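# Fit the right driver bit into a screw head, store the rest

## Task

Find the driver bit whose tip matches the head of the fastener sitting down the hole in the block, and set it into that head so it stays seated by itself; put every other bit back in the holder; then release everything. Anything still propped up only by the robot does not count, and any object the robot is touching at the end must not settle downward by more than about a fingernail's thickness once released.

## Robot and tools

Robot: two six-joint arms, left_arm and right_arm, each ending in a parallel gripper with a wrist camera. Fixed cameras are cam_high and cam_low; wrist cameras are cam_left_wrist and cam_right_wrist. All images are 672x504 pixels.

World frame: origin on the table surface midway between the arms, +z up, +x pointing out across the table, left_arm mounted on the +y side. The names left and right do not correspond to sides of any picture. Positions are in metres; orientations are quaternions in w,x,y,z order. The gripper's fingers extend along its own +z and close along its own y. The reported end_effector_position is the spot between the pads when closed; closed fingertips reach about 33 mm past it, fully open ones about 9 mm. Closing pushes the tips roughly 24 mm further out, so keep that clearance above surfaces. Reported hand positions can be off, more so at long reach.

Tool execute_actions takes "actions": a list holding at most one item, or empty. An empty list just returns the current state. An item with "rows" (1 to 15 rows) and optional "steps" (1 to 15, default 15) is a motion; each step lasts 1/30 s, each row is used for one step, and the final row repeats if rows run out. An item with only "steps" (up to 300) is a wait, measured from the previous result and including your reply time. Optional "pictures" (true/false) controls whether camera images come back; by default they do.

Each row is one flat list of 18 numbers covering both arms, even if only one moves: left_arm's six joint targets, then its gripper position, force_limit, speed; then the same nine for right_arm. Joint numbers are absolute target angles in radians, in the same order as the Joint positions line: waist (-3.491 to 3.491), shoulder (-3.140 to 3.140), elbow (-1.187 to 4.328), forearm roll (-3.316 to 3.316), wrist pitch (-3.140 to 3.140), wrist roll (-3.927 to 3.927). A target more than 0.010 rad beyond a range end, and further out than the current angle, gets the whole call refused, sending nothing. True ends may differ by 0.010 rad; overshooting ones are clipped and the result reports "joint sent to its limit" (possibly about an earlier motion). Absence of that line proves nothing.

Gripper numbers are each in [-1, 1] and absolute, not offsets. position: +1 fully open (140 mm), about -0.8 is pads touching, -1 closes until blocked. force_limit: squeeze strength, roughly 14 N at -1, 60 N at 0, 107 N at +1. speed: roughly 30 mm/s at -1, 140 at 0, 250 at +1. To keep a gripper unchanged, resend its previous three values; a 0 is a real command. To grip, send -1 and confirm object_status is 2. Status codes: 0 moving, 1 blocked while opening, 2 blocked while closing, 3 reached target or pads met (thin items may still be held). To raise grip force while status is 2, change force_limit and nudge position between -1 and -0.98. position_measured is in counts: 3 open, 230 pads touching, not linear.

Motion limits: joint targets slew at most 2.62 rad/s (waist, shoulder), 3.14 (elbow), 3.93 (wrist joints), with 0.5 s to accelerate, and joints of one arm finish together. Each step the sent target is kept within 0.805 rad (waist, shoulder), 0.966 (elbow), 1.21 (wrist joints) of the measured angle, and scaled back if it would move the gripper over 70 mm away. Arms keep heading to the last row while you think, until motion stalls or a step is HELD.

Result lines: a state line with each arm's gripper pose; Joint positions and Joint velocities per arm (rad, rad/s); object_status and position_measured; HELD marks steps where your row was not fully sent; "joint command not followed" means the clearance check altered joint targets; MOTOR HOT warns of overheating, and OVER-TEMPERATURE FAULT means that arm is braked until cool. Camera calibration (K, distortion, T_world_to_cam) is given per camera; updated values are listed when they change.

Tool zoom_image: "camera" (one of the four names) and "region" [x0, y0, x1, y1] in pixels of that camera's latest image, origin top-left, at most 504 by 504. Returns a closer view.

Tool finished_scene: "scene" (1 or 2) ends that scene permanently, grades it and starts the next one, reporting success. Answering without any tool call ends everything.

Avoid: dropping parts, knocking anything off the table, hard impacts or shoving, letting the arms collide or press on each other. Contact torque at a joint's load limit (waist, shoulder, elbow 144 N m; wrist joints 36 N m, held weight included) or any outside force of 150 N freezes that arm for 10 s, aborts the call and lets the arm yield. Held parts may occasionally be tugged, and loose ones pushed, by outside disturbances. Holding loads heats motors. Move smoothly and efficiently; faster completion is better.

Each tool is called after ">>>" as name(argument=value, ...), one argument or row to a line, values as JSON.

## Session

>>> execute_actions(
  actions=[],
)

Scene clock: 0.00 s of 5270.00 s.
left_arm: end_effector_position=(+0.2559, +0.8066, +0.3029) position_measured=3 object_status=3 end_effector_quat_wxyz=(+0.022, +0.880, +0.348, -0.324) | right_arm: end_effector_position=(+0.8557, +0.0286, +0.3333) position_measured=3 object_status=3 end_effector_quat_wxyz=(+0.309, +0.742, +0.490, +0.339)
Joint positions: left_arm=[ 1.138  0.788  1.197 -0.538 -2.503  1.007] | right_arm=[ 0.51   0.676  0.522  0.903 -0.919  1.634]
Joint velocities: left_arm=[-0.    -0.001 -0.    -0.002  0.    -0.   ] | right_arm=[ 0.001  0.     0.    -0.     0.     0.   ]
camera_calibration (this result's frames):
cam_left_wrist: T_world_to_cam=[[0.619267, -0.747719, -0.239636, 0.512932], [-0.192657, -0.440566, 0.876804, 0.131144], [-0.761178, -0.496808, -0.416881, 0.893758], [0, 0, 0, 1]] pos_world=[0.387933, 0.885333, 0.38052]
cam_right_wrist: T_world_to_cam=[[0.44923, -0.413582, 0.791923, -0.62516], [-0.526645, -0.838608, -0.139215, 0.536567], [0.72169, -0.354523, -0.594539, -0.227405], [0, 0, 0, 1]] pos_world=[0.727537, 0.110794, 0.434576]

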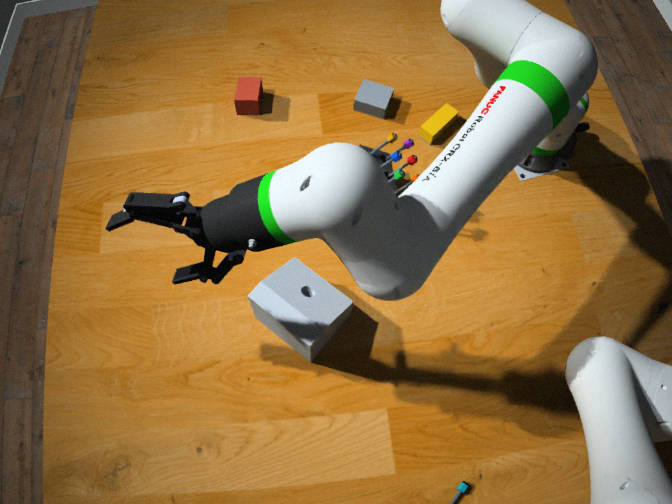

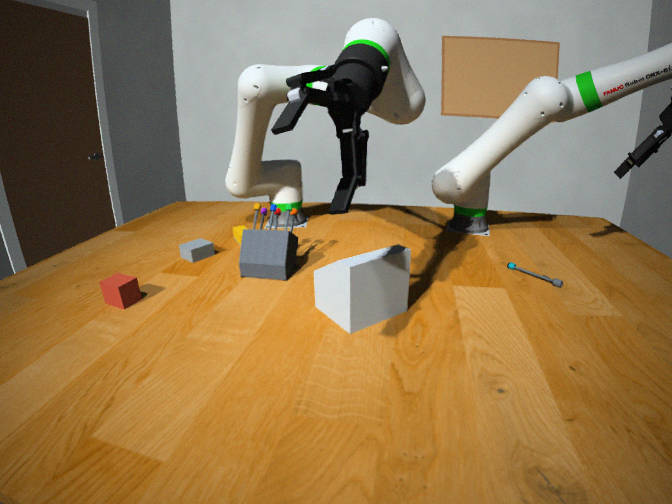

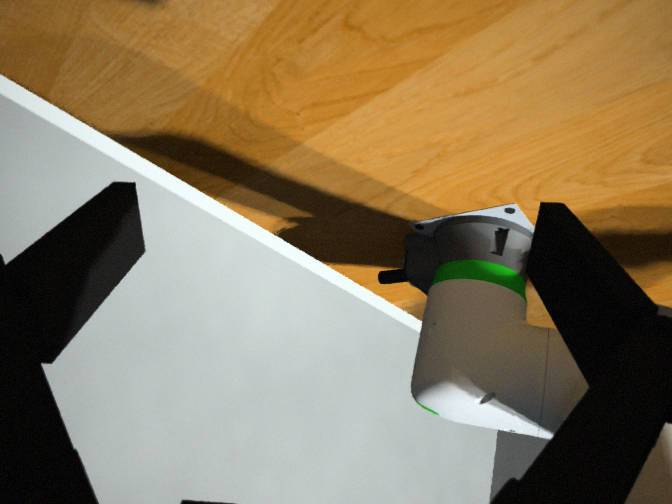

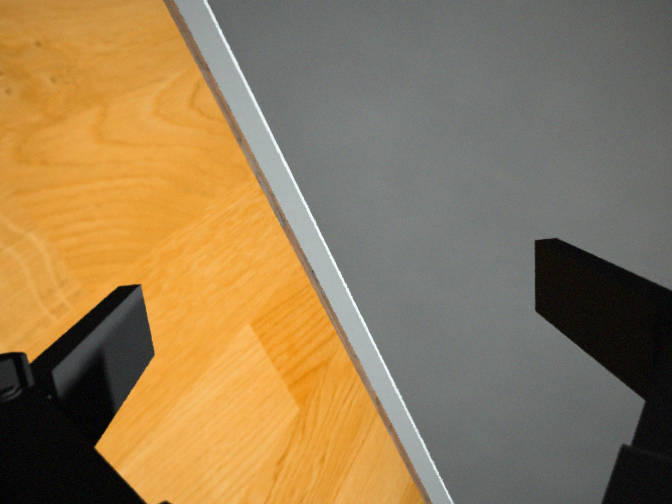

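>>> execute_actions(
  actions=[
    {"rows":[[1.138,0.788,1.197,-0.538,-2.503,1.007,1,0,0,0.55,0.45,0.6,0,-1.7208,-1.571,1,0,0]]},
  ],
  pictures=false,
)

>>> execute_actions(
  actions=[
    {"steps":60},
  ],
)

Scene clock: 1.27 s of 5270.00 s.
left_arm: end_effector_position=(+0.2559, +0.8063, +0.3028) position_measured=3 object_status=3 end_effector_quat_wxyz=(+0.022, +0.880, +0.348, -0.324) | right_arm: end_effector_position=(+0.7381, -0.0253, +0.2834) position_measured=3 object_status=3 end_effector_quat_wxyz=(+0.116, +0.951, +0.120, +0.259)
Joint positions: left_arm=[ 1.138  0.788  1.197 -0.538 -2.503  1.007] | right_arm=[ 0.527  0.578  0.556  0.511 -1.268  1.003]
Joint velocities: left_arm=[ 0.    -0.002 -0.    -0.003 -0.    -0.   ] | right_arm=[ 0.04  -0.224  0.079 -0.887 -0.788 -1.882]
Steps of this call (steps 1 to 23: nothing new was sent; steps 24 to 38: all 15 steps of this action). Readings (joint positions | what the end effector reports):
24: left_arm=[1.138 0.788 1.197 -0.538 -2.503 1.007] | right_arm=[0.510 0.676 0.522 0.903 -0.919 1.633] | left_arm position_measured=3 object_status=3 | right_arm position_measured=3 object_status=3
25: left_arm=[1.138 0.788 1.197 -0.538 -2.503 1.007] | right_arm=[0.510 0.675 0.522 0.900 -0.923 1.628] | left_arm position_measured=3 object_status=3 | right_arm position_measured=3 object_status=3
27: left_arm=[1.138 0.788 1.197 -0.538 -2.503 1.007] | right_arm=[0.511 0.668 0.524 0.873 -0.946 1.592] | left_arm position_measured=3 object_status=3 | right_arm position_measured=3 object_status=3
31: left_arm=[1.138 0.788 1.197 -0.538 -2.503 1.007] | right_arm=[0.517 0.637 0.535 0.746 -1.059 1.419] | left_arm position_measured=3 object_status=3 | right_arm position_measured=3 object_status=3
38: the state above

Scene clock: 3.27 s of 5270.00 s.
left_arm: end_effector_position=(+0.2559, +0.8063, +0.3028) position_measured=3 object_status=3 end_effector_quat_wxyz=(+0.022, +0.880, +0.348, -0.324) | right_arm: end_effector_position=(+0.5181, -0.0036, +0.2619) position_measured=3 object_status=3 end_effector_quat_wxyz=(-0.000, -0.370, +0.929, -0.000)
Joint positions: left_arm=[ 1.138  0.788  1.197 -0.538 -2.503  1.007] | right_arm=[ 0.55   0.45   0.6    0.    -1.721 -1.571]
Joint velocities: left_arm=[ 0.    -0.001 -0.    -0.001  0.001 -0.   ] | right_arm=[-0.     0.     0.     0.001 -0.     0.002]
Steps of this call (steps 1 to 60: the robot went on to your last target). Readings (joint positions | what the end effector reports):
1: left_arm=[1.138 0.788 1.197 -0.538 -2.503 1.007] | right_arm=[0.528 0.570 0.558 0.481 -1.294 0.938] | left_arm position_measured=3 object_status=3 | right_arm position_measured=3 object_status=3
2: left_arm=[1.138 0.788 1.197 -0.538 -2.503 1.007] | right_arm=[0.530 0.563 0.561 0.452 -1.320 0.871] | left_arm position_measured=3 object_status=3 | right_arm position_measured=3 object_status=3
4: left_arm=[1.138 0.788 1.197 -0.538 -2.503 1.007] | right_arm=[0.532 0.549 0.566 0.397 -1.369 0.732] | left_arm position_measured=3 object_status=3 | right_arm position_measured=3 object_status=3
8: left_arm=[1.138 0.788 1.197 -0.538 -2.503 1.007] | right_arm=[0.537 0.524 0.574 0.297 -1.457 0.425] | left_arm position_measured=3 object_status=3 | right_arm position_measured=3 object_status=3
60: the state above
All arms were judged still, so your last target was given up. Only a new action makes them travel on or press farther. Fingers that are still opening or closing keep moving.
camera_calibration (this result's frames):
cam_left_wrist: T_world_to_cam=[[0.619181, -0.747969, -0.239074, 0.512765], [-0.192551, -0.439783, 0.87722, 0.130375], [-0.761275, -0.497124, -0.416327, 0.893756], [0, 0, 0, 1]] pos_world=[0.388003, 0.885177, 0.380317]
cam_right_wrist: T_world_to_cam=[[-0.611515, 0.789973, 0.0446341, 0.319352], [0.774607, 0.586209, 0.237365, -0.445844], [0.161347, 0.179726, -0.970395, 0.353064], [0, 0, 0, 1]] pos_world=[0.483676, -0.0543761, 0.434185]

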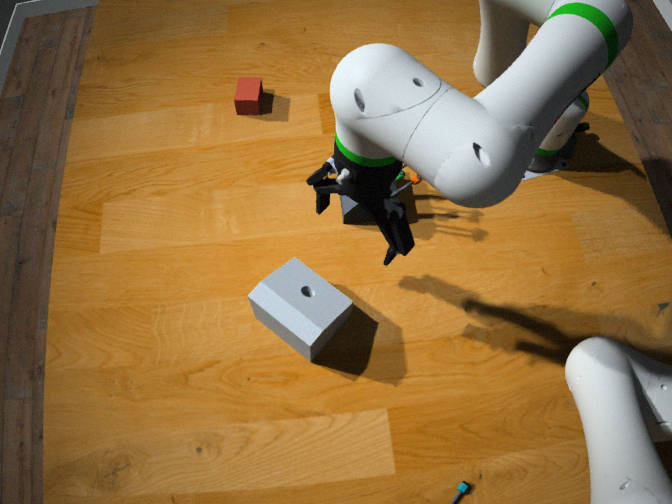

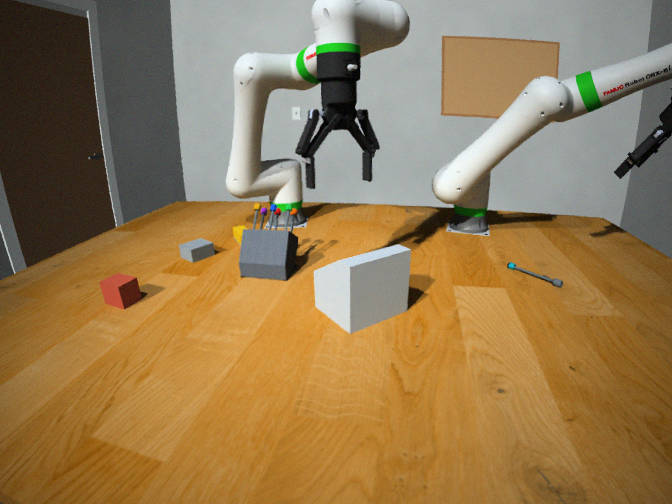

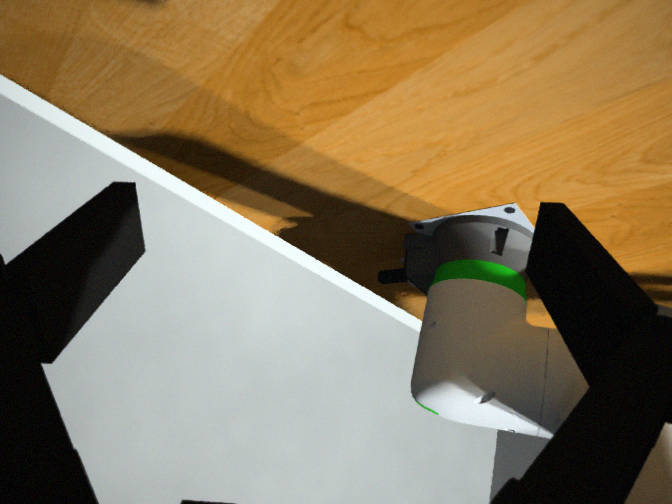

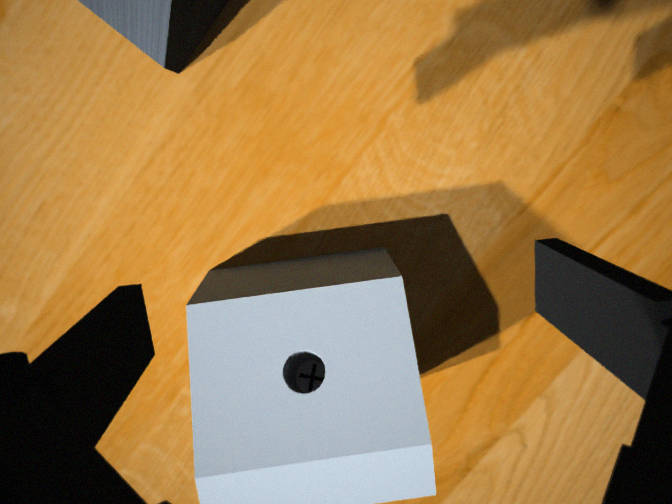

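>>> zoom_image(
  camera="cam_right_wrist",
  region=[255,330,355,420],
)

Region (255, 330, 355, 420) of cam_right_wrist's 672x504 image, scaled by 5.040, with more detail than that image has; it fills the top 454 rows of this view, and the rest is white.

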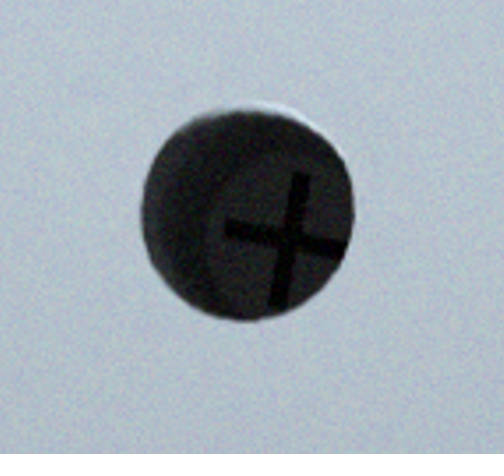

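>>> execute_actions(
  actions=[
    {"rows":[[1.138,0.788,1.197,-0.538,-2.503,1.007,1,0,0,0.3674,-0.169,-0.0116,0,-1.7282,-1.571,1,0,0]]},
  ],
  pictures=false,
)

>>> execute_actions(
  actions=[
    {"steps":30},
  ],
)

Scene clock: 5.73 s of 5270.00 s.
left_arm: end_effector_position=(+0.2559, +0.8063, +0.3028) position_measured=3 object_status=3 end_effector_quat_wxyz=(+0.022, +0.880, +0.348, -0.324) | right_arm: end_effector_position=(+0.4414, -0.1401, +0.3022) position_measured=3 object_status=3 end_effector_quat_wxyz=(+0.000, -0.322, +0.947, +0.000)
Joint positions: left_arm=[ 1.138  0.788  1.197 -0.538 -2.503  1.007] | right_arm=[ 0.449  0.108  0.263 -0.    -1.725 -1.571]
Joint velocities: left_arm=[-0.     0.    -0.     0.001  0.     0.   ] | right_arm=[-0.259 -0.879 -0.867  0.001 -0.01   0.   ]
Steps of this call (steps 1 to 59: nothing new was sent; steps 60 to 74: all 15 steps of this action). Readings (joint positions | what the end effector reports):
60: left_arm=[1.138 0.788 1.197 -0.538 -2.503 1.007] | right_arm=[0.550 0.450 0.600 -0.000 -1.721 -1.571] | left_arm position_measured=3 object_status=3 | right_arm position_measured=3 object_status=3
61: left_arm=[1.138 0.788 1.197 -0.538 -2.503 1.007] | right_arm=[0.549 0.447 0.597 -0.000 -1.721 -1.571] | left_arm position_measured=3 object_status=3 | right_arm position_measured=3 object_status=3
63: left_arm=[1.138 0.788 1.197 -0.538 -2.503 1.007] | right_arm=[0.542 0.423 0.574 -0.000 -1.721 -1.571] | left_arm position_measured=3 object_status=3 | right_arm position_measured=3 object_status=3
67: left_arm=[1.138 0.788 1.197 -0.538 -2.503 1.007] | right_arm=[0.510 0.315 0.468 -0.000 -1.722 -1.571] | left_arm position_measured=3 object_status=3 | right_arm position_measured=3 object_status=3
74: the state above

Scene clock: 6.73 s of 5270.00 s.
left_arm: end_effector_position=(+0.2559, +0.8063, +0.3028) position_measured=3 object_status=3 end_effector_quat_wxyz=(+0.022, +0.880, +0.348, -0.324) | right_arm: end_effector_position=(+0.3595, -0.2394, +0.3000) position_measured=3 object_status=3 end_effector_quat_wxyz=(-0.000, -0.283, +0.959, -0.000)
Joint positions: left_arm=[ 1.138  0.788  1.197 -0.538 -2.503  1.007] | right_arm=[ 0.367 -0.169 -0.012  0.    -1.728 -1.571]
Joint velocities: left_arm=[-0.  0. -0.  0.  0. -0.] | right_arm=[-0.001  0.     0.001 -0.    -0.     0.001]
Steps of this call (steps 1 to 30: the robot went on to your last target). Readings (joint positions | what the end effector reports):
1: left_arm=[1.138 0.788 1.197 -0.538 -2.503 1.007] | right_arm=[0.441 0.079 0.234 -0.000 -1.725 -1.571] | left_arm position_measured=3 object_status=3 | right_arm position_measured=3 object_status=3
2: left_arm=[1.138 0.788 1.197 -0.538 -2.503 1.007] | right_arm=[0.432 0.049 0.204 -0.000 -1.726 -1.571] | left_arm position_measured=3 object_status=3 | right_arm position_measured=3 object_status=3
4: left_arm=[1.138 0.788 1.197 -0.538 -2.503 1.007] | right_arm=[0.414 -0.011 0.145 -0.000 -1.726 -1.571] | left_arm position_measured=3 object_status=3 | right_arm position_measured=3 object_status=3
8: left_arm=[1.138 0.788 1.197 -0.538 -2.503 1.007] | right_arm=[0.381 -0.124 0.033 -0.000 -1.728 -1.571] | left_arm position_measured=3 object_status=3 | right_arm position_measured=3 object_status=3
30: the state above
All arms were judged still, so your last target was given up. Only a new action makes them travel on or press farther. Fingers that are still opening or closing keep moving.
camera_calibration (this result's frames):
cam_left_wrist: T_world_to_cam=[[0.619181, -0.747969, -0.239074, 0.512765], [-0.192551, -0.439783, 0.87722, 0.130375], [-0.761275, -0.497124, -0.416328, 0.893756], [0, 0, 0, 1]] pos_world=[0.388003, 0.885177, 0.380317]
cam_right_wrist: T_world_to_cam=[[-0.4579, 0.887883, 0.0446345, 0.375198], [0.868177, 0.435804, 0.237368, -0.263406], [0.191303, 0.147441, -0.970394, 0.439542], [0, 0, 0, 1]] pos_world=[0.3164, -0.283145, 0.472306]

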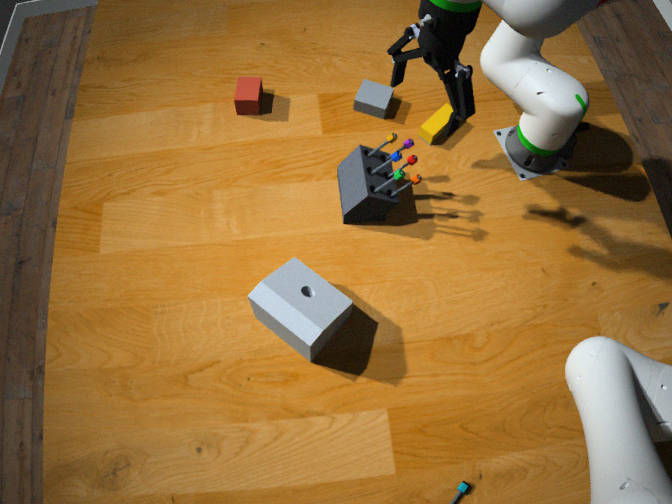

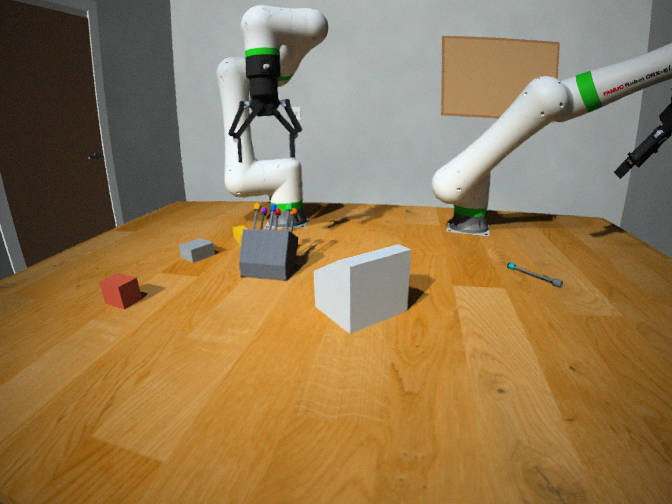

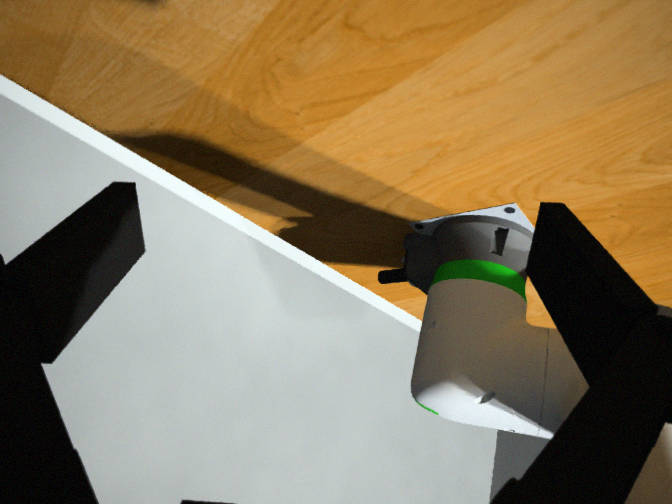

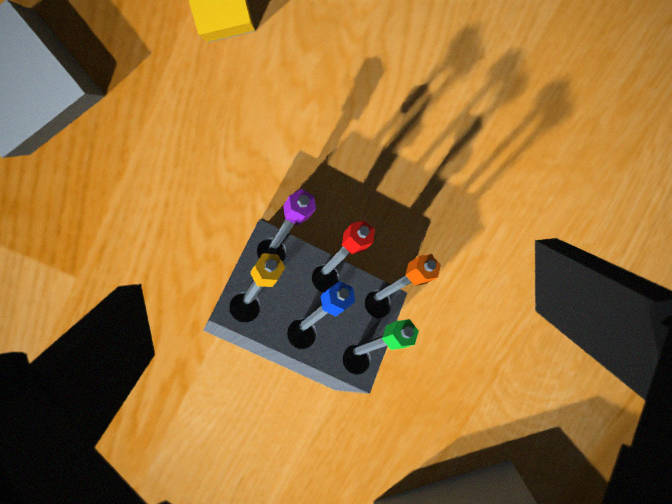

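>>> execute_actions(
  actions=[
    {"rows":[[1.138,0.788,1.197,-0.538,-2.503,1.007,1,0,0,-0.2988,-0.5,-0.3,3.1416,1.046,1.64,-0.3,0,0]]},
  ],
  pictures=false,
)

>>> execute_actions(
  actions=[
    {"steps":90},
  ],
  pictures=false,
)

>>> execute_actions(
  actions=[
    {"rows":[[1.138,0.788,1.197,-0.538,-2.503,1.007,1,0,0,-0.2988,-1.0023,-0.8271,3.1416,1.046,1.64,-0.3,0,0]]},
  ],
  pictures=false,
)

>>> execute_actions(
  actions=[
    {"steps":30},
  ],
)

Scene clock: 10.00 s of 5270.00 s.
left_arm: end_effector_position=(+0.2559, +0.8063, +0.3028) position_measured=3 object_status=3 end_effector_quat_wxyz=(+0.022, +0.880, +0.348, -0.324) | right_arm: end_effector_position=(+0.4904, -0.3828, +0.3914) position_measured=106 object_status=0 end_effector_quat_wxyz=(+0.188, -0.362, +0.895, -0.180)
Joint positions: left_arm=[ 1.138  0.788  1.197 -0.538 -2.503  1.007] | right_arm=[ 0.187 -0.259 -0.09   0.368 -1.361 -1.204]
Joint velocities: left_arm=[-0.    -0.001 -0.    -0.    -0.     0.   ] | right_arm=[-0.367 -0.183 -0.158  0.869  0.869  0.869]
Steps of this call (steps 1 to 83: nothing new was sent; steps 84 to 98: all 15 steps of this action). Readings (joint positions | what the end effector reports):
84: left_arm=[1.138 0.788 1.197 -0.538 -2.503 1.007] | right_arm=[0.367 -0.169 -0.012 0.000 -1.728 -1.571] | left_arm position_measured=3 object_status=3 | right_arm position_measured=3 object_status=0
85: left_arm=[1.138 0.788 1.197 -0.538 -2.503 1.007] | right_arm=[0.364 -0.170 -0.013 0.005 -1.723 -1.567] | left_arm position_measured=3 object_status=3 | right_arm position_measured=7 object_status=0
87: left_arm=[1.138 0.788 1.197 -0.538 -2.503 1.007] | right_arm=[0.345 -0.180 -0.021 0.041 -1.687 -1.530] | left_arm position_measured=3 object_status=3 | right_arm position_measured=22 object_status=0
91: left_arm=[1.138 0.788 1.197 -0.538 -2.503 1.007] | right_arm=[0.281 -0.212 -0.049 0.161 -1.567 -1.410] | left_arm position_measured=3 object_status=3 | right_arm position_measured=53 object_status=0
98: the state above

Scene clock: 13.00 s of 5270.00 s.
left_arm: end_effector_position=(+0.2559, +0.8063, +0.3028) position_measured=3 object_status=3 end_effector_quat_wxyz=(+0.022, +0.880, +0.348, -0.324) | right_arm: end_effector_position=(+0.4614, -0.2364, +0.3633) position_measured=167 object_status=3 end_effector_quat_wxyz=(+0.353, +0.010, +0.935, -0.028)
Joint positions: left_arm=[ 1.138  0.788  1.197 -0.538 -2.503  1.007] | right_arm=[-0.299 -0.5   -0.3    3.142  1.046  1.64 ]
Joint velocities: left_arm=[-0.  0.  0.  0.  0.  0.] | right_arm=[-0.002  0.     0.    -0.    -0.    -0.   ]
Steps of this call (steps 1 to 90: the robot went on to your last target). Readings (joint positions | what the end effector reports):
1: left_arm=[1.138 0.788 1.197 -0.538 -2.503 1.007] | right_arm=[0.175 -0.265 -0.095 0.397 -1.331 -1.174] | left_arm position_measured=3 object_status=3 | right_arm position_measured=113 object_status=0
2: left_arm=[1.138 0.788 1.197 -0.538 -2.503 1.007] | right_arm=[0.163 -0.271 -0.100 0.427 -1.301 -1.144] | left_arm position_measured=3 object_status=3 | right_arm position_measured=121 object_status=0
4: left_arm=[1.138 0.788 1.197 -0.538 -2.503 1.007] | right_arm=[0.139 -0.282 -0.110 0.487 -1.241 -1.084] | left_arm position_measured=3 object_status=3 | right_arm position_measured=136 object_status=0
8: left_arm=[1.138 0.788 1.197 -0.538 -2.503 1.007] | right_arm=[0.095 -0.304 -0.129 0.609 -1.119 -0.962] | left_arm position_measured=3 object_status=3 | right_arm position_measured=165 object_status=0
90: the state above

Scene clock: 13.50 s of 5270.00 s.
left_arm: end_effector_position=(+0.2559, +0.8063, +0.3028) position_measured=3 object_status=3 end_effector_quat_wxyz=(+0.022, +0.880, +0.348, -0.324) | right_arm: end_effector_position=(+0.3457, -0.2258, +0.2610) position_measured=167 object_status=3 end_effector_quat_wxyz=(+0.345, +0.010, +0.938, -0.028)
Joint positions: left_arm=[ 1.138  0.788  1.197 -0.538 -2.503  1.007] | right_arm=[-0.299 -0.855 -0.673  3.142  1.046  1.64 ]
Joint velocities: left_arm=[-0.     0.     0.     0.001  0.001 -0.   ] | right_arm=[ 0.    -0.917 -0.96   0.    -0.    -0.001]
Steps of this call (steps 1 to 15: all 15 steps of this action). Readings (joint positions | what the end effector reports):
1: left_arm=[1.138 0.788 1.197 -0.538 -2.503 1.007] | right_arm=[-0.299 -0.500 -0.300 3.142 1.046 1.640] | left_arm position_measured=3 object_status=3 | right_arm position_measured=167 object_status=3
2: left_arm=[1.138 0.788 1.197 -0.538 -2.503 1.007] | right_arm=[-0.299 -0.504 -0.304 3.142 1.046 1.640] | left_arm position_measured=3 object_status=3 | right_arm position_measured=167 object_status=3
4: left_arm=[1.138 0.788 1.197 -0.538 -2.503 1.007] | right_arm=[-0.299 -0.527 -0.329 3.142 1.046 1.640] | left_arm position_measured=3 object_status=3 | right_arm position_measured=167 object_status=3
8: left_arm=[1.138 0.788 1.197 -0.538 -2.503 1.007] | right_arm=[-0.299 -0.638 -0.445 3.142 1.046 1.640] | left_arm position_measured=3 object_status=3 | right_arm position_measured=167 object_status=3
15: the state above

Scene clock: 14.50 s of 5270.00 s.
left_arm: end_effector_position=(+0.2559, +0.8063, +0.3028) position_measured=3 object_status=3 end_effector_quat_wxyz=(+0.022, +0.880, +0.348, -0.324) | right_arm: end_effector_position=(+0.3084, -0.2224, +0.2080) position_measured=167 object_status=3 end_effector_quat_wxyz=(+0.342, +0.010, +0.939, -0.028)
Joint positions: left_arm=[ 1.138  0.788  1.197 -0.538 -2.503  1.007] | right_arm=[-0.299 -1.002 -0.827  3.142  1.046  1.64 ]
Joint velocities: left_arm=[0.    0.002 0.    0.    0.    0.   ] | right_arm=[ 0.     0.     0.001  0.    -0.     0.   ]
Steps of this call (steps 1 to 30: the robot went on to your last target). Readings (joint positions | what the end effector reports):
1: left_arm=[1.138 0.788 1.197 -0.538 -2.503 1.007] | right_arm=[-0.299 -0.886 -0.705 3.142 1.046 1.640] | left_arm position_measured=3 object_status=3 | right_arm position_measured=167 object_status=3
2: left_arm=[1.138 0.788 1.197 -0.538 -2.503 1.007] | right_arm=[-0.299 -0.916 -0.737 3.142 1.046 1.640] | left_arm position_measured=3 object_status=3 | right_arm position_measured=167 object_status=3
4: left_arm=[1.138 0.788 1.197 -0.538 -2.503 1.007] | right_arm=[-0.299 -0.966 -0.789 3.142 1.046 1.640] | left_arm position_measured=3 object_status=3 | right_arm position_measured=167 object_status=3
8: left_arm=[1.138 0.788 1.197 -0.538 -2.503 1.007] | right_arm=[-0.299 -1.002 -0.827 3.142 1.046 1.640] | left_arm position_measured=3 object_status=3 | right_arm position_measured=167 object_status=3
30: the state above
All arms were judged still, so your last target was given up. Only a new action makes them travel on or press farther. Fingers that are still opening or closing keep moving.
camera_calibration (this result's frames):
cam_left_wrist: T_world_to_cam=[[0.619181, -0.747969, -0.239075, 0.512765], [-0.19255, -0.439784, 0.87722, 0.130375], [-0.761275, -0.497124, -0.416328, 0.893756], [0, 0, 0, 1]] pos_world=[0.388003, 0.885177, 0.380317]
cam_right_wrist: T_world_to_cam=[[0.0847985, 0.994996, 0.0528339, 0.195486], [0.58346, -0.0925687, 0.806849, -0.352782], [0.807703, -0.0375932, -0.58839, 0.0467565], [0, 0, 0, 1]] pos_world=[0.151492, -0.225407, 0.301824]

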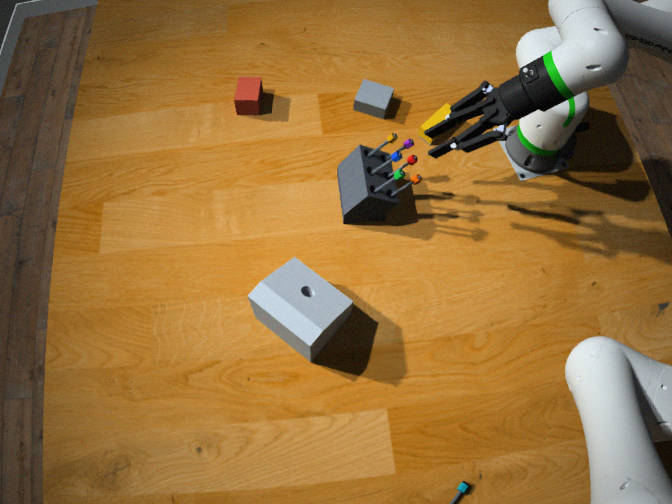

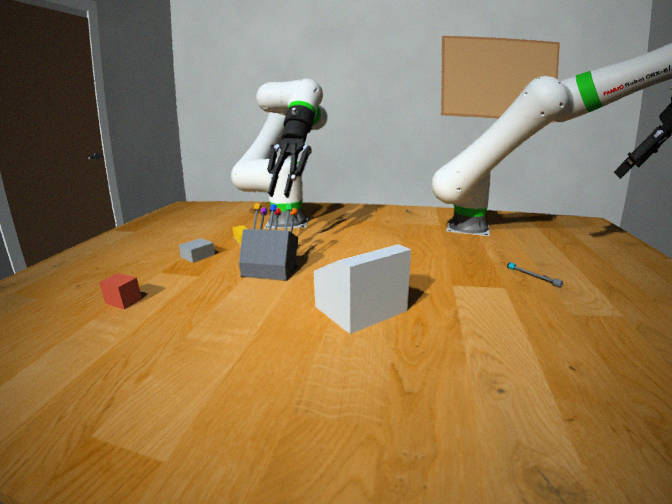

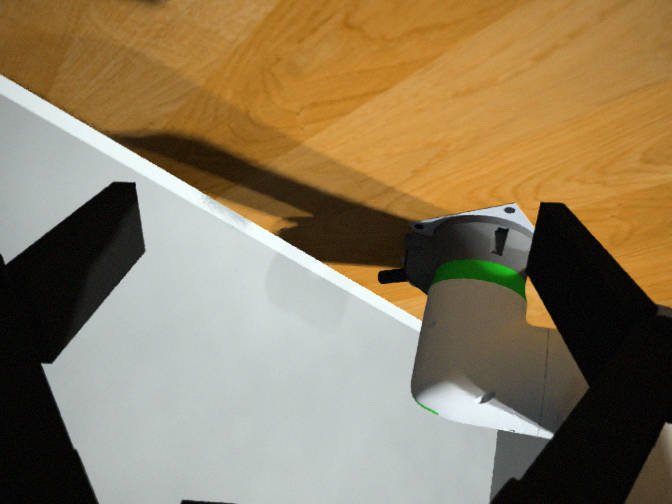

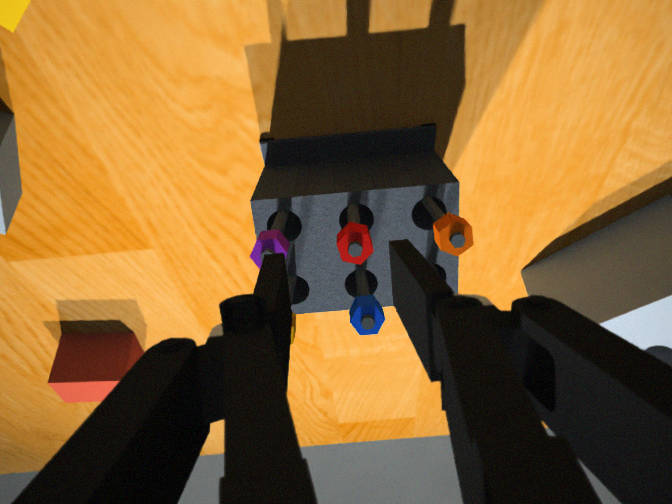

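>>> execute_actions(
  actions=[
    {"rows":[[1.138,0.788,1.197,-0.538,-2.503,1.007,1,0,0,-0.274,-1.0023,-0.8271,3.1416,1.046,1.62,-0.3,0,0]],"steps":8},
  ],
  pictures=false,
)

>>> execute_actions(
  actions=[
    {"rows":[[1.138,0.788,1.197,-0.538,-2.503,1.007,1,0,0,-0.265,-0.7636,-0.9236,3.1416,0.7108,1.62,-0.3,0,0]]},
  ],
  pictures=false,
)

>>> execute_actions(
  actions=[
    {"steps":10},
  ],
)

Scene clock: 16.23 s of 5270.00 s.
left_arm: end_effector_position=(+0.2559, +0.8063, +0.3028) position_measured=3 object_status=3 end_effector_quat_wxyz=(+0.022, +0.880, +0.348, -0.324) | right_arm: end_effector_position=(+0.3058, -0.2145, +0.2080) position_measured=167 object_status=3 end_effector_quat_wxyz=(+0.342, +0.008, +0.939, -0.020)
Joint positions: left_arm=[ 1.138  0.788  1.197 -0.538 -2.503  1.007] | right_arm=[-0.274 -1.002 -0.827  3.142  1.046  1.62 ]
Joint velocities: left_arm=[ 0.     0.001  0.    -0.     0.001  0.   ] | right_arm=[ 0.001 -0.     0.002  0.    -0.    -0.001]
Steps of this call (steps 1 to 44: nothing new was sent; steps 45 to 52: all 8 steps of this action). Readings (joint positions | what the end effector reports):
45: left_arm=[1.138 0.788 1.197 -0.538 -2.503 1.007] | right_arm=[-0.299 -1.002 -0.827 3.142 1.046 1.640] | left_arm position_measured=3 object_status=3 | right_arm position_measured=167 object_status=3
46: left_arm=[1.138 0.788 1.197 -0.538 -2.503 1.007] | right_arm=[-0.295 -1.002 -0.827 3.142 1.046 1.638] | left_arm position_measured=3 object_status=3 | right_arm position_measured=167 object_status=3
48: left_arm=[1.138 0.788 1.197 -0.538 -2.503 1.007] | right_arm=[-0.279 -1.002 -0.827 3.142 1.046 1.624] | left_arm position_measured=3 object_status=3 | right_arm position_measured=167 object_status=3
52: the state above

Scene clock: 16.73 s of 5270.00 s.
left_arm: end_effector_position=(+0.2559, +0.8063, +0.3028) position_measured=3 object_status=3 end_effector_quat_wxyz=(+0.022, +0.880, +0.348, -0.324) | right_arm: end_effector_position=(+0.3678, -0.2153, +0.1401) position_measured=167 object_status=3 end_effector_quat_wxyz=(+0.342, +0.004, +0.939, -0.018)
Joint positions: left_arm=[ 1.138  0.788  1.197 -0.538 -2.503  1.007] | right_arm=[-0.265 -0.764 -0.924  3.142  0.711  1.62 ]
Joint velocities: left_arm=[-0.    -0.     0.    -0.001  0.001  0.   ] | right_arm=[-0.001  0.001 -0.001 -0.    -0.007 -0.   ]
Steps of this call (steps 1 to 15: all 15 steps of this action). Readings (joint positions | what the end effector reports):
1: left_arm=[1.138 0.788 1.197 -0.538 -2.503 1.007] | right_arm=[-0.274 -1.002 -0.827 3.142 1.046 1.620] | left_arm position_measured=3 object_status=3 | right_arm position_measured=167 object_status=3
2: left_arm=[1.138 0.788 1.197 -0.538 -2.503 1.007] | right_arm=[-0.274 -0.999 -0.828 3.142 1.041 1.620] | left_arm position_measured=3 object_status=3 | right_arm position_measured=167 object_status=3
4: left_arm=[1.138 0.788 1.197 -0.538 -2.503 1.007] | right_arm=[-0.273 -0.975 -0.838 3.142 1.007 1.620] | left_arm position_measured=3 object_status=3 | right_arm position_measured=167 object_status=3
8: left_arm=[1.138 0.788 1.197 -0.538 -2.503 1.007] | right_arm=[-0.269 -0.862 -0.884 3.142 0.849 1.620] | left_arm position_measured=3 object_status=3 | right_arm position_measured=167 object_status=3
15: the state above

Scene clock: 17.07 s of 5270.00 s.
left_arm: end_effector_position=(+0.2559, +0.8063, +0.3028) position_measured=3 object_status=3 end_effector_quat_wxyz=(+0.022, +0.880, +0.348, -0.324) | right_arm: end_effector_position=(+0.3678, -0.2153, +0.1400) position_measured=167 object_status=3 end_effector_quat_wxyz=(+0.342, +0.004, +0.939, -0.018)
Joint positions: left_arm=[ 1.138  0.788  1.197 -0.538 -2.503  1.007] | right_arm=[-0.265 -0.764 -0.924  3.142  0.711  1.62 ]
Joint velocities: left_arm=[-0.     0.001  0.    -0.001  0.     0.   ] | right_arm=[-0.    -0.    -0.002  0.    -0.001 -0.   ]
Steps of this call (steps 1 to 10: the robot went on to your last target). Readings (joint positions | what the end effector reports):
1: left_arm=[1.138 0.788 1.197 -0.538 -2.503 1.007] | right_arm=[-0.265 -0.764 -0.924 3.142 0.711 1.620] | left_arm position_measured=3 object_status=3 | right_arm position_measured=167 object_status=3
2: left_arm=[1.138 0.788 1.197 -0.538 -2.503 1.007] | right_arm=[-0.265 -0.764 -0.924 3.142 0.711 1.620] | left_arm position_measured=3 object_status=3 | right_arm position_measured=167 object_status=3
4: left_arm=[1.138 0.788 1.197 -0.538 -2.503 1.007] | right_arm=[-0.265 -0.764 -0.924 3.142 0.711 1.620] | left_arm position_measured=3 object_status=3 | right_arm position_measured=167 object_status=3
8: left_arm=[1.138 0.788 1.197 -0.538 -2.503 1.007] | right_arm=[-0.265 -0.764 -0.924 3.142 0.711 1.620] | left_arm position_measured=3 object_status=3 | right_arm position_measured=167 object_status=3
10: the state above
camera_calibration (this result's frames):
cam_left_wrist: T_world_to_cam=[[0.619181, -0.747969, -0.239075, 0.512765], [-0.192551, -0.439784, 0.87722, 0.130375], [-0.761275, -0.497124, -0.416328, 0.893756], [0, 0, 0, 1]] pos_world=[0.388003, 0.885177, 0.380317]
cam_right_wrist: T_world_to_cam=[[0.0663122, 0.995628, 0.0657846, 0.192118], [0.58437, -0.0921917, 0.806234, -0.332069], [0.808773, -0.0150206, -0.587928, -0.0365418], [0, 0, 0, 1]] pos_world=[0.210865, -0.222441, 0.233603]

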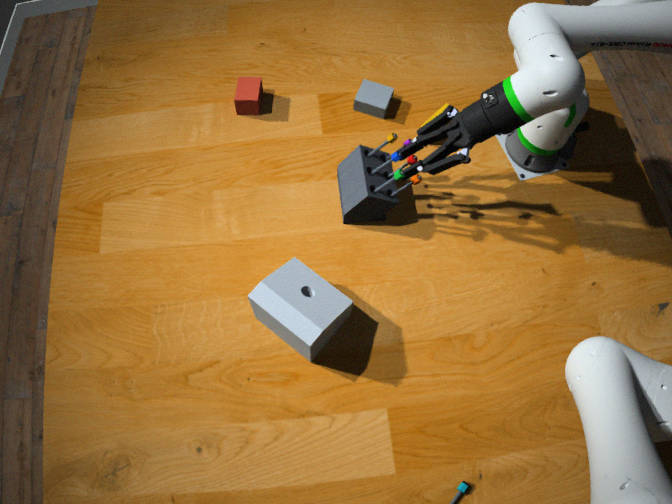

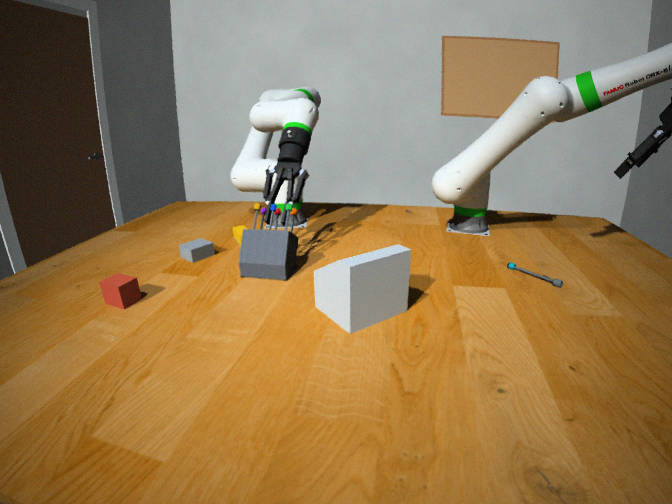

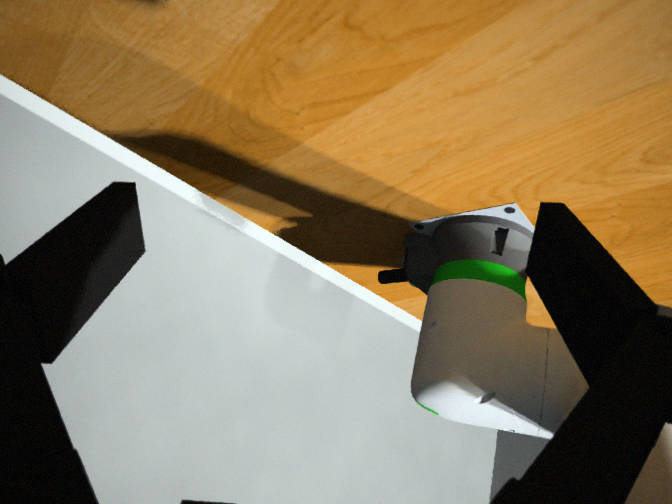

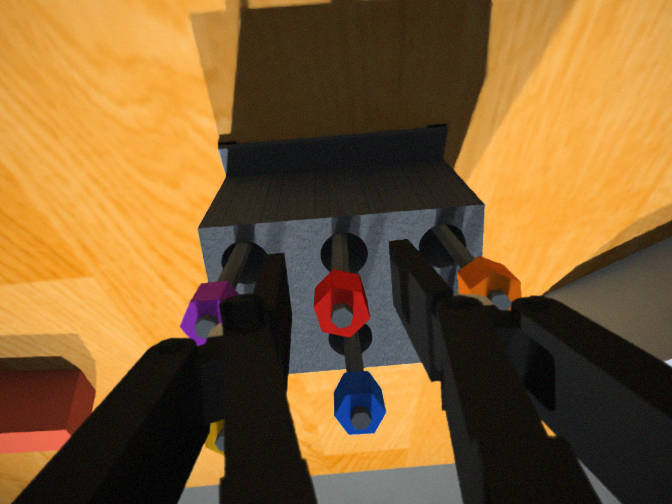

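Good. Grip and pull.

>>> execute_actions(
  actions=[
    {"rows":[[1.138,0.788,1.197,-0.538,-2.503,1.007,1,0,0,-0.267,-0.7636,-0.9236,3.1416,0.7108,1.62,-1,0,-0.5]]},
  ],
  pictures=false,
)

>>> execute_actions(
  actions=[
    {"steps":6},
  ],
  pictures=false,
)

>>> execute_actions(
  actions=[
    {"rows":[[1.138,0.788,1.197,-0.538,-2.503,1.007,1,0,0,-0.276,-1.0023,-0.8271,3.1416,1.046,1.62,-1,0,-0.5]]},
  ],
  pictures=false,
)

>>> execute_actions(
  actions=[
    {"steps":8},
  ],
)

>>> zoom_image(
  camera="cam_right_wrist",
  region=[270,160,410,280],
)

Scene clock: 18.93 s of 5270.00 s.
left_arm: end_effector_position=(+0.2559, +0.8063, +0.3028) position_measured=3 object_status=3 end_effector_quat_wxyz=(+0.022, +0.880, +0.348, -0.324) | right_arm: end_effector_position=(+0.3680, -0.2160, +0.1400) position_measured=209 object_status=0 end_effector_quat_wxyz=(+0.342, +0.005, +0.939, -0.019)
Joint positions: left_arm=[ 1.138  0.788  1.197 -0.538 -2.503  1.007] | right_arm=[-0.267 -0.764 -0.924  3.142  0.711  1.62 ]
Joint velocities: left_arm=[ 0.    -0.001 -0.    -0.    -0.001  0.   ] | right_arm=[ 0.     0.    -0.003  0.     0.    -0.001]
Steps of this call (steps 1 to 15: the robot went on to your last target; steps 16 to 41: nothing new was sent; steps 42 to 56: all 15 steps of this action). Readings (joint positions | what the end effector reports):
42: left_arm=[1.138 0.788 1.197 -0.538 -2.503 1.007] | right_arm=[-0.265 -0.764 -0.924 3.142 0.711 1.620] | left_arm position_measured=3 object_status=3 | right_arm position_measured=167 object_status=0
43: left_arm=[1.138 0.788 1.197 -0.538 -2.503 1.007] | right_arm=[-0.266 -0.764 -0.924 3.142 0.711 1.620] | left_arm position_measured=3 object_status=3 | right_arm position_measured=170 object_status=0
45: left_arm=[1.138 0.788 1.197 -0.538 -2.503 1.007] | right_arm=[-0.267 -0.764 -0.924 3.142 0.711 1.620] | left_arm position_measured=3 object_status=3 | right_arm position_measured=179 object_status=0
49: left_arm=[1.138 0.788 1.197 -0.538 -2.503 1.007] | right_arm=[-0.267 -0.764 -0.924 3.142 0.711 1.620] | left_arm position_measured=3 object_status=3 | right_arm position_measured=197 object_status=0
56: the state above

Scene clock: 19.13 s of 5270.00 s.
left_arm: end_effector_position=(+0.2559, +0.8063, +0.3028) position_measured=3 object_status=3 end_effector_quat_wxyz=(+0.022, +0.880, +0.348, -0.324) | right_arm: end_effector_position=(+0.3680, -0.2160, +0.1400) position_measured=209 object_status=2 end_effector_quat_wxyz=(+0.342, +0.005, +0.939, -0.019)
Joint positions: left_arm=[ 1.138  0.788  1.197 -0.538 -2.503  1.007] | right_arm=[-0.267 -0.764 -0.924  3.142  0.711  1.62 ]
Joint velocities: left_arm=[-0.     0.    -0.    -0.    -0.001 -0.   ] | right_arm=[-0.    -0.     0.002 -0.     0.    -0.   ]
Steps of this call (steps 1 to 6: the robot went on to your last target). Readings (joint positions | what the end effector reports):
1: left_arm=[1.138 0.788 1.197 -0.538 -2.503 1.007] | right_arm=[-0.267 -0.764 -0.924 3.142 0.711 1.620] | left_arm position_measured=3 object_status=3 | right_arm position_measured=209 object_status=2
2: left_arm=[1.138 0.788 1.197 -0.538 -2.503 1.007] | right_arm=[-0.267 -0.764 -0.924 3.142 0.711 1.620] | left_arm position_measured=3 object_status=3 | right_arm position_measured=209 object_status=2
4: left_arm=[1.138 0.788 1.197 -0.538 -2.503 1.007] | right_arm=[-0.267 -0.764 -0.924 3.142 0.711 1.620] | left_arm position_measured=3 object_status=3 | right_arm position_measured=209 object_status=2
6: the state above

Scene clock: 19.63 s of 5270.00 s.
left_arm: end_effector_position=(+0.2559, +0.8063, +0.3028) position_measured=3 object_status=3 end_effector_quat_wxyz=(+0.022, +0.880, +0.348, -0.324) | right_arm: end_effector_position=(+0.3061, -0.2151, +0.2078) position_measured=209 object_status=2 end_effector_quat_wxyz=(+0.342, +0.009, +0.939, -0.020)
Joint positions: left_arm=[ 1.138  0.788  1.197 -0.538 -2.503  1.007] | right_arm=[-0.276 -1.002 -0.827  3.142  1.046  1.62 ]
Joint velocities: left_arm=[-0.     0.001  0.     0.001 -0.    -0.   ] | right_arm=[-0.001 -0.001 -0.001 -0.     0.004  0.   ]
Steps of this call (steps 1 to 15: all 15 steps of this action). Readings (joint positions | what the end effector reports):
1: left_arm=[1.138 0.788 1.197 -0.538 -2.503 1.007] | right_arm=[-0.267 -0.764 -0.924 3.142 0.711 1.620] | left_arm position_measured=3 object_status=3 | right_arm position_measured=209 object_status=2
2: left_arm=[1.138 0.788 1.197 -0.538 -2.503 1.007] | right_arm=[-0.267 -0.767 -0.923 3.142 0.716 1.620] | left_arm position_measured=3 object_status=3 | right_arm position_measured=209 object_status=2
4: left_arm=[1.138 0.788 1.197 -0.538 -2.503 1.007] | right_arm=[-0.268 -0.791 -0.913 3.142 0.749 1.620] | left_arm position_measured=3 object_status=3 | right_arm position_measured=209 object_status=2
8: left_arm=[1.138 0.788 1.197 -0.538 -2.503 1.007] | right_arm=[-0.272 -0.904 -0.867 3.142 0.907 1.620] | left_arm position_measured=3 object_status=3 | right_arm position_measured=209 object_status=2
15: the state above

Scene clock: 19.90 s of 5270.00 s.
left_arm: end_effector_position=(+0.2559, +0.8063, +0.3028) position_measured=3 object_status=3 end_effector_quat_wxyz=(+0.022, +0.880, +0.348, -0.324) | right_arm: end_effector_position=(+0.3060, -0.2151, +0.2080) position_measured=209 object_status=2 end_effector_quat_wxyz=(+0.342, +0.009, +0.939, -0.020)
Joint positions: left_arm=[ 1.138  0.788  1.197 -0.538 -2.503  1.007] | right_arm=[-0.276 -1.002 -0.827  3.142  1.046  1.62 ]
Joint velocities: left_arm=[ 0.     0.001  0.    -0.002  0.    -0.   ] | right_arm=[ 0.001 -0.     0.    -0.     0.    -0.   ]
Steps of this call (steps 1 to 8: the robot went on to your last target). Readings (joint positions | what the end effector reports):
1: left_arm=[1.138 0.788 1.197 -0.538 -2.503 1.007] | right_arm=[-0.276 -1.002 -0.827 3.142 1.046 1.620] | left_arm position_measured=3 object_status=3 | right_arm position_measured=209 object_status=2
2: left_arm=[1.138 0.788 1.197 -0.538 -2.503 1.007] | right_arm=[-0.276 -1.002 -0.827 3.142 1.046 1.620] | left_arm position_measured=3 object_status=3 | right_arm position_measured=209 object_status=2
4: left_arm=[1.138 0.788 1.197 -0.538 -2.503 1.007] | right_arm=[-0.276 -1.002 -0.827 3.142 1.046 1.620] | left_arm position_measured=3 object_status=3 | right_arm position_measured=209 object_status=2
8: the state above
camera_calibration (this result's frames):
cam_left_wrist: T_world_to_cam=[[0.619181, -0.747969, -0.239074, 0.512765], [-0.192551, -0.439783, 0.87722, 0.130375], [-0.761275, -0.497124, -0.416328, 0.893756], [0, 0, 0, 1]] pos_world=[0.388003, 0.885177, 0.380317]
cam_right_wrist: T_world_to_cam=[[0.0772886, 0.994841, 0.0657173, 0.188083], [0.583351, -0.0985774, 0.806216, -0.351839], [0.808535, -0.0239751, -0.58796, 0.0515409], [0, 0, 0, 1]] pos_world=[0.149036, -0.22056, 0.301602]

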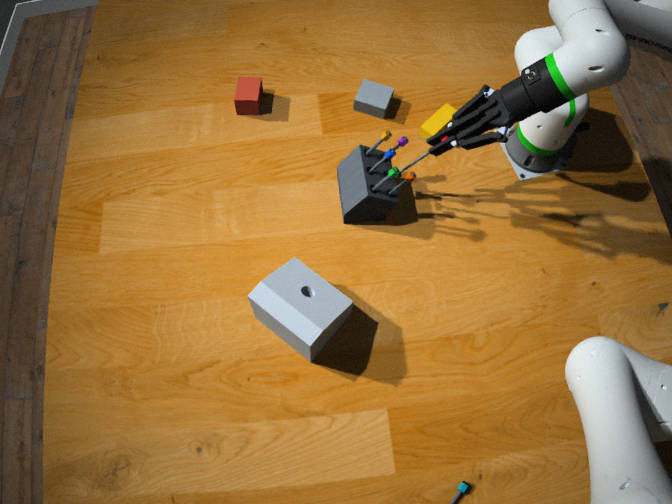

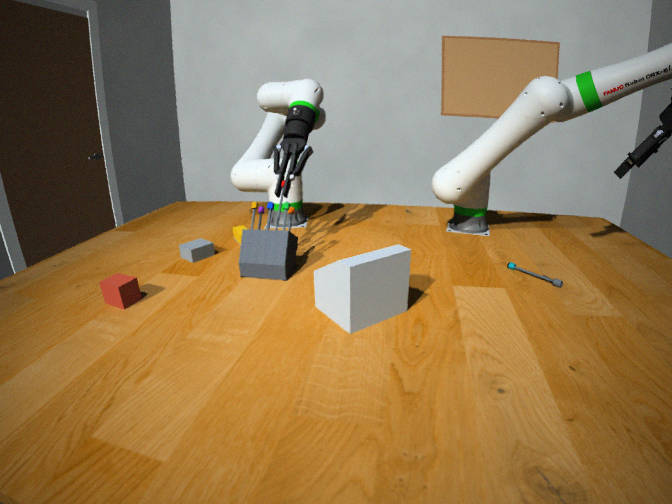

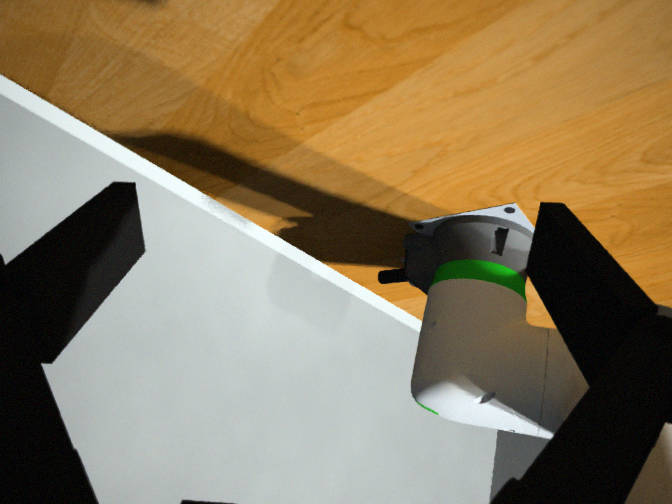

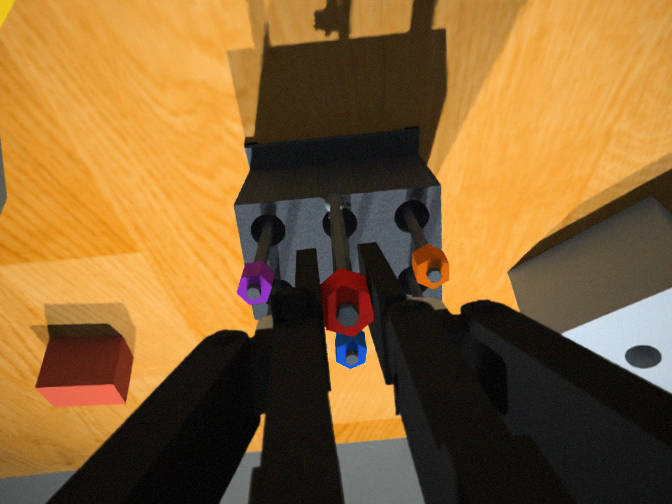

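Region (270, 160, 410, 280) of cam_right_wrist's 672x504 image, scaled by 3.600, with more detail than that image has; it fills the top 432 rows of this view, and the rest is white.

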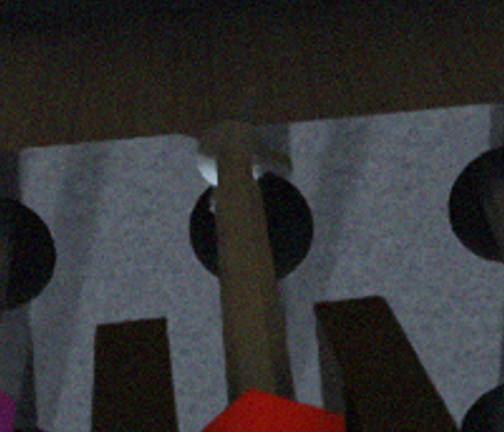

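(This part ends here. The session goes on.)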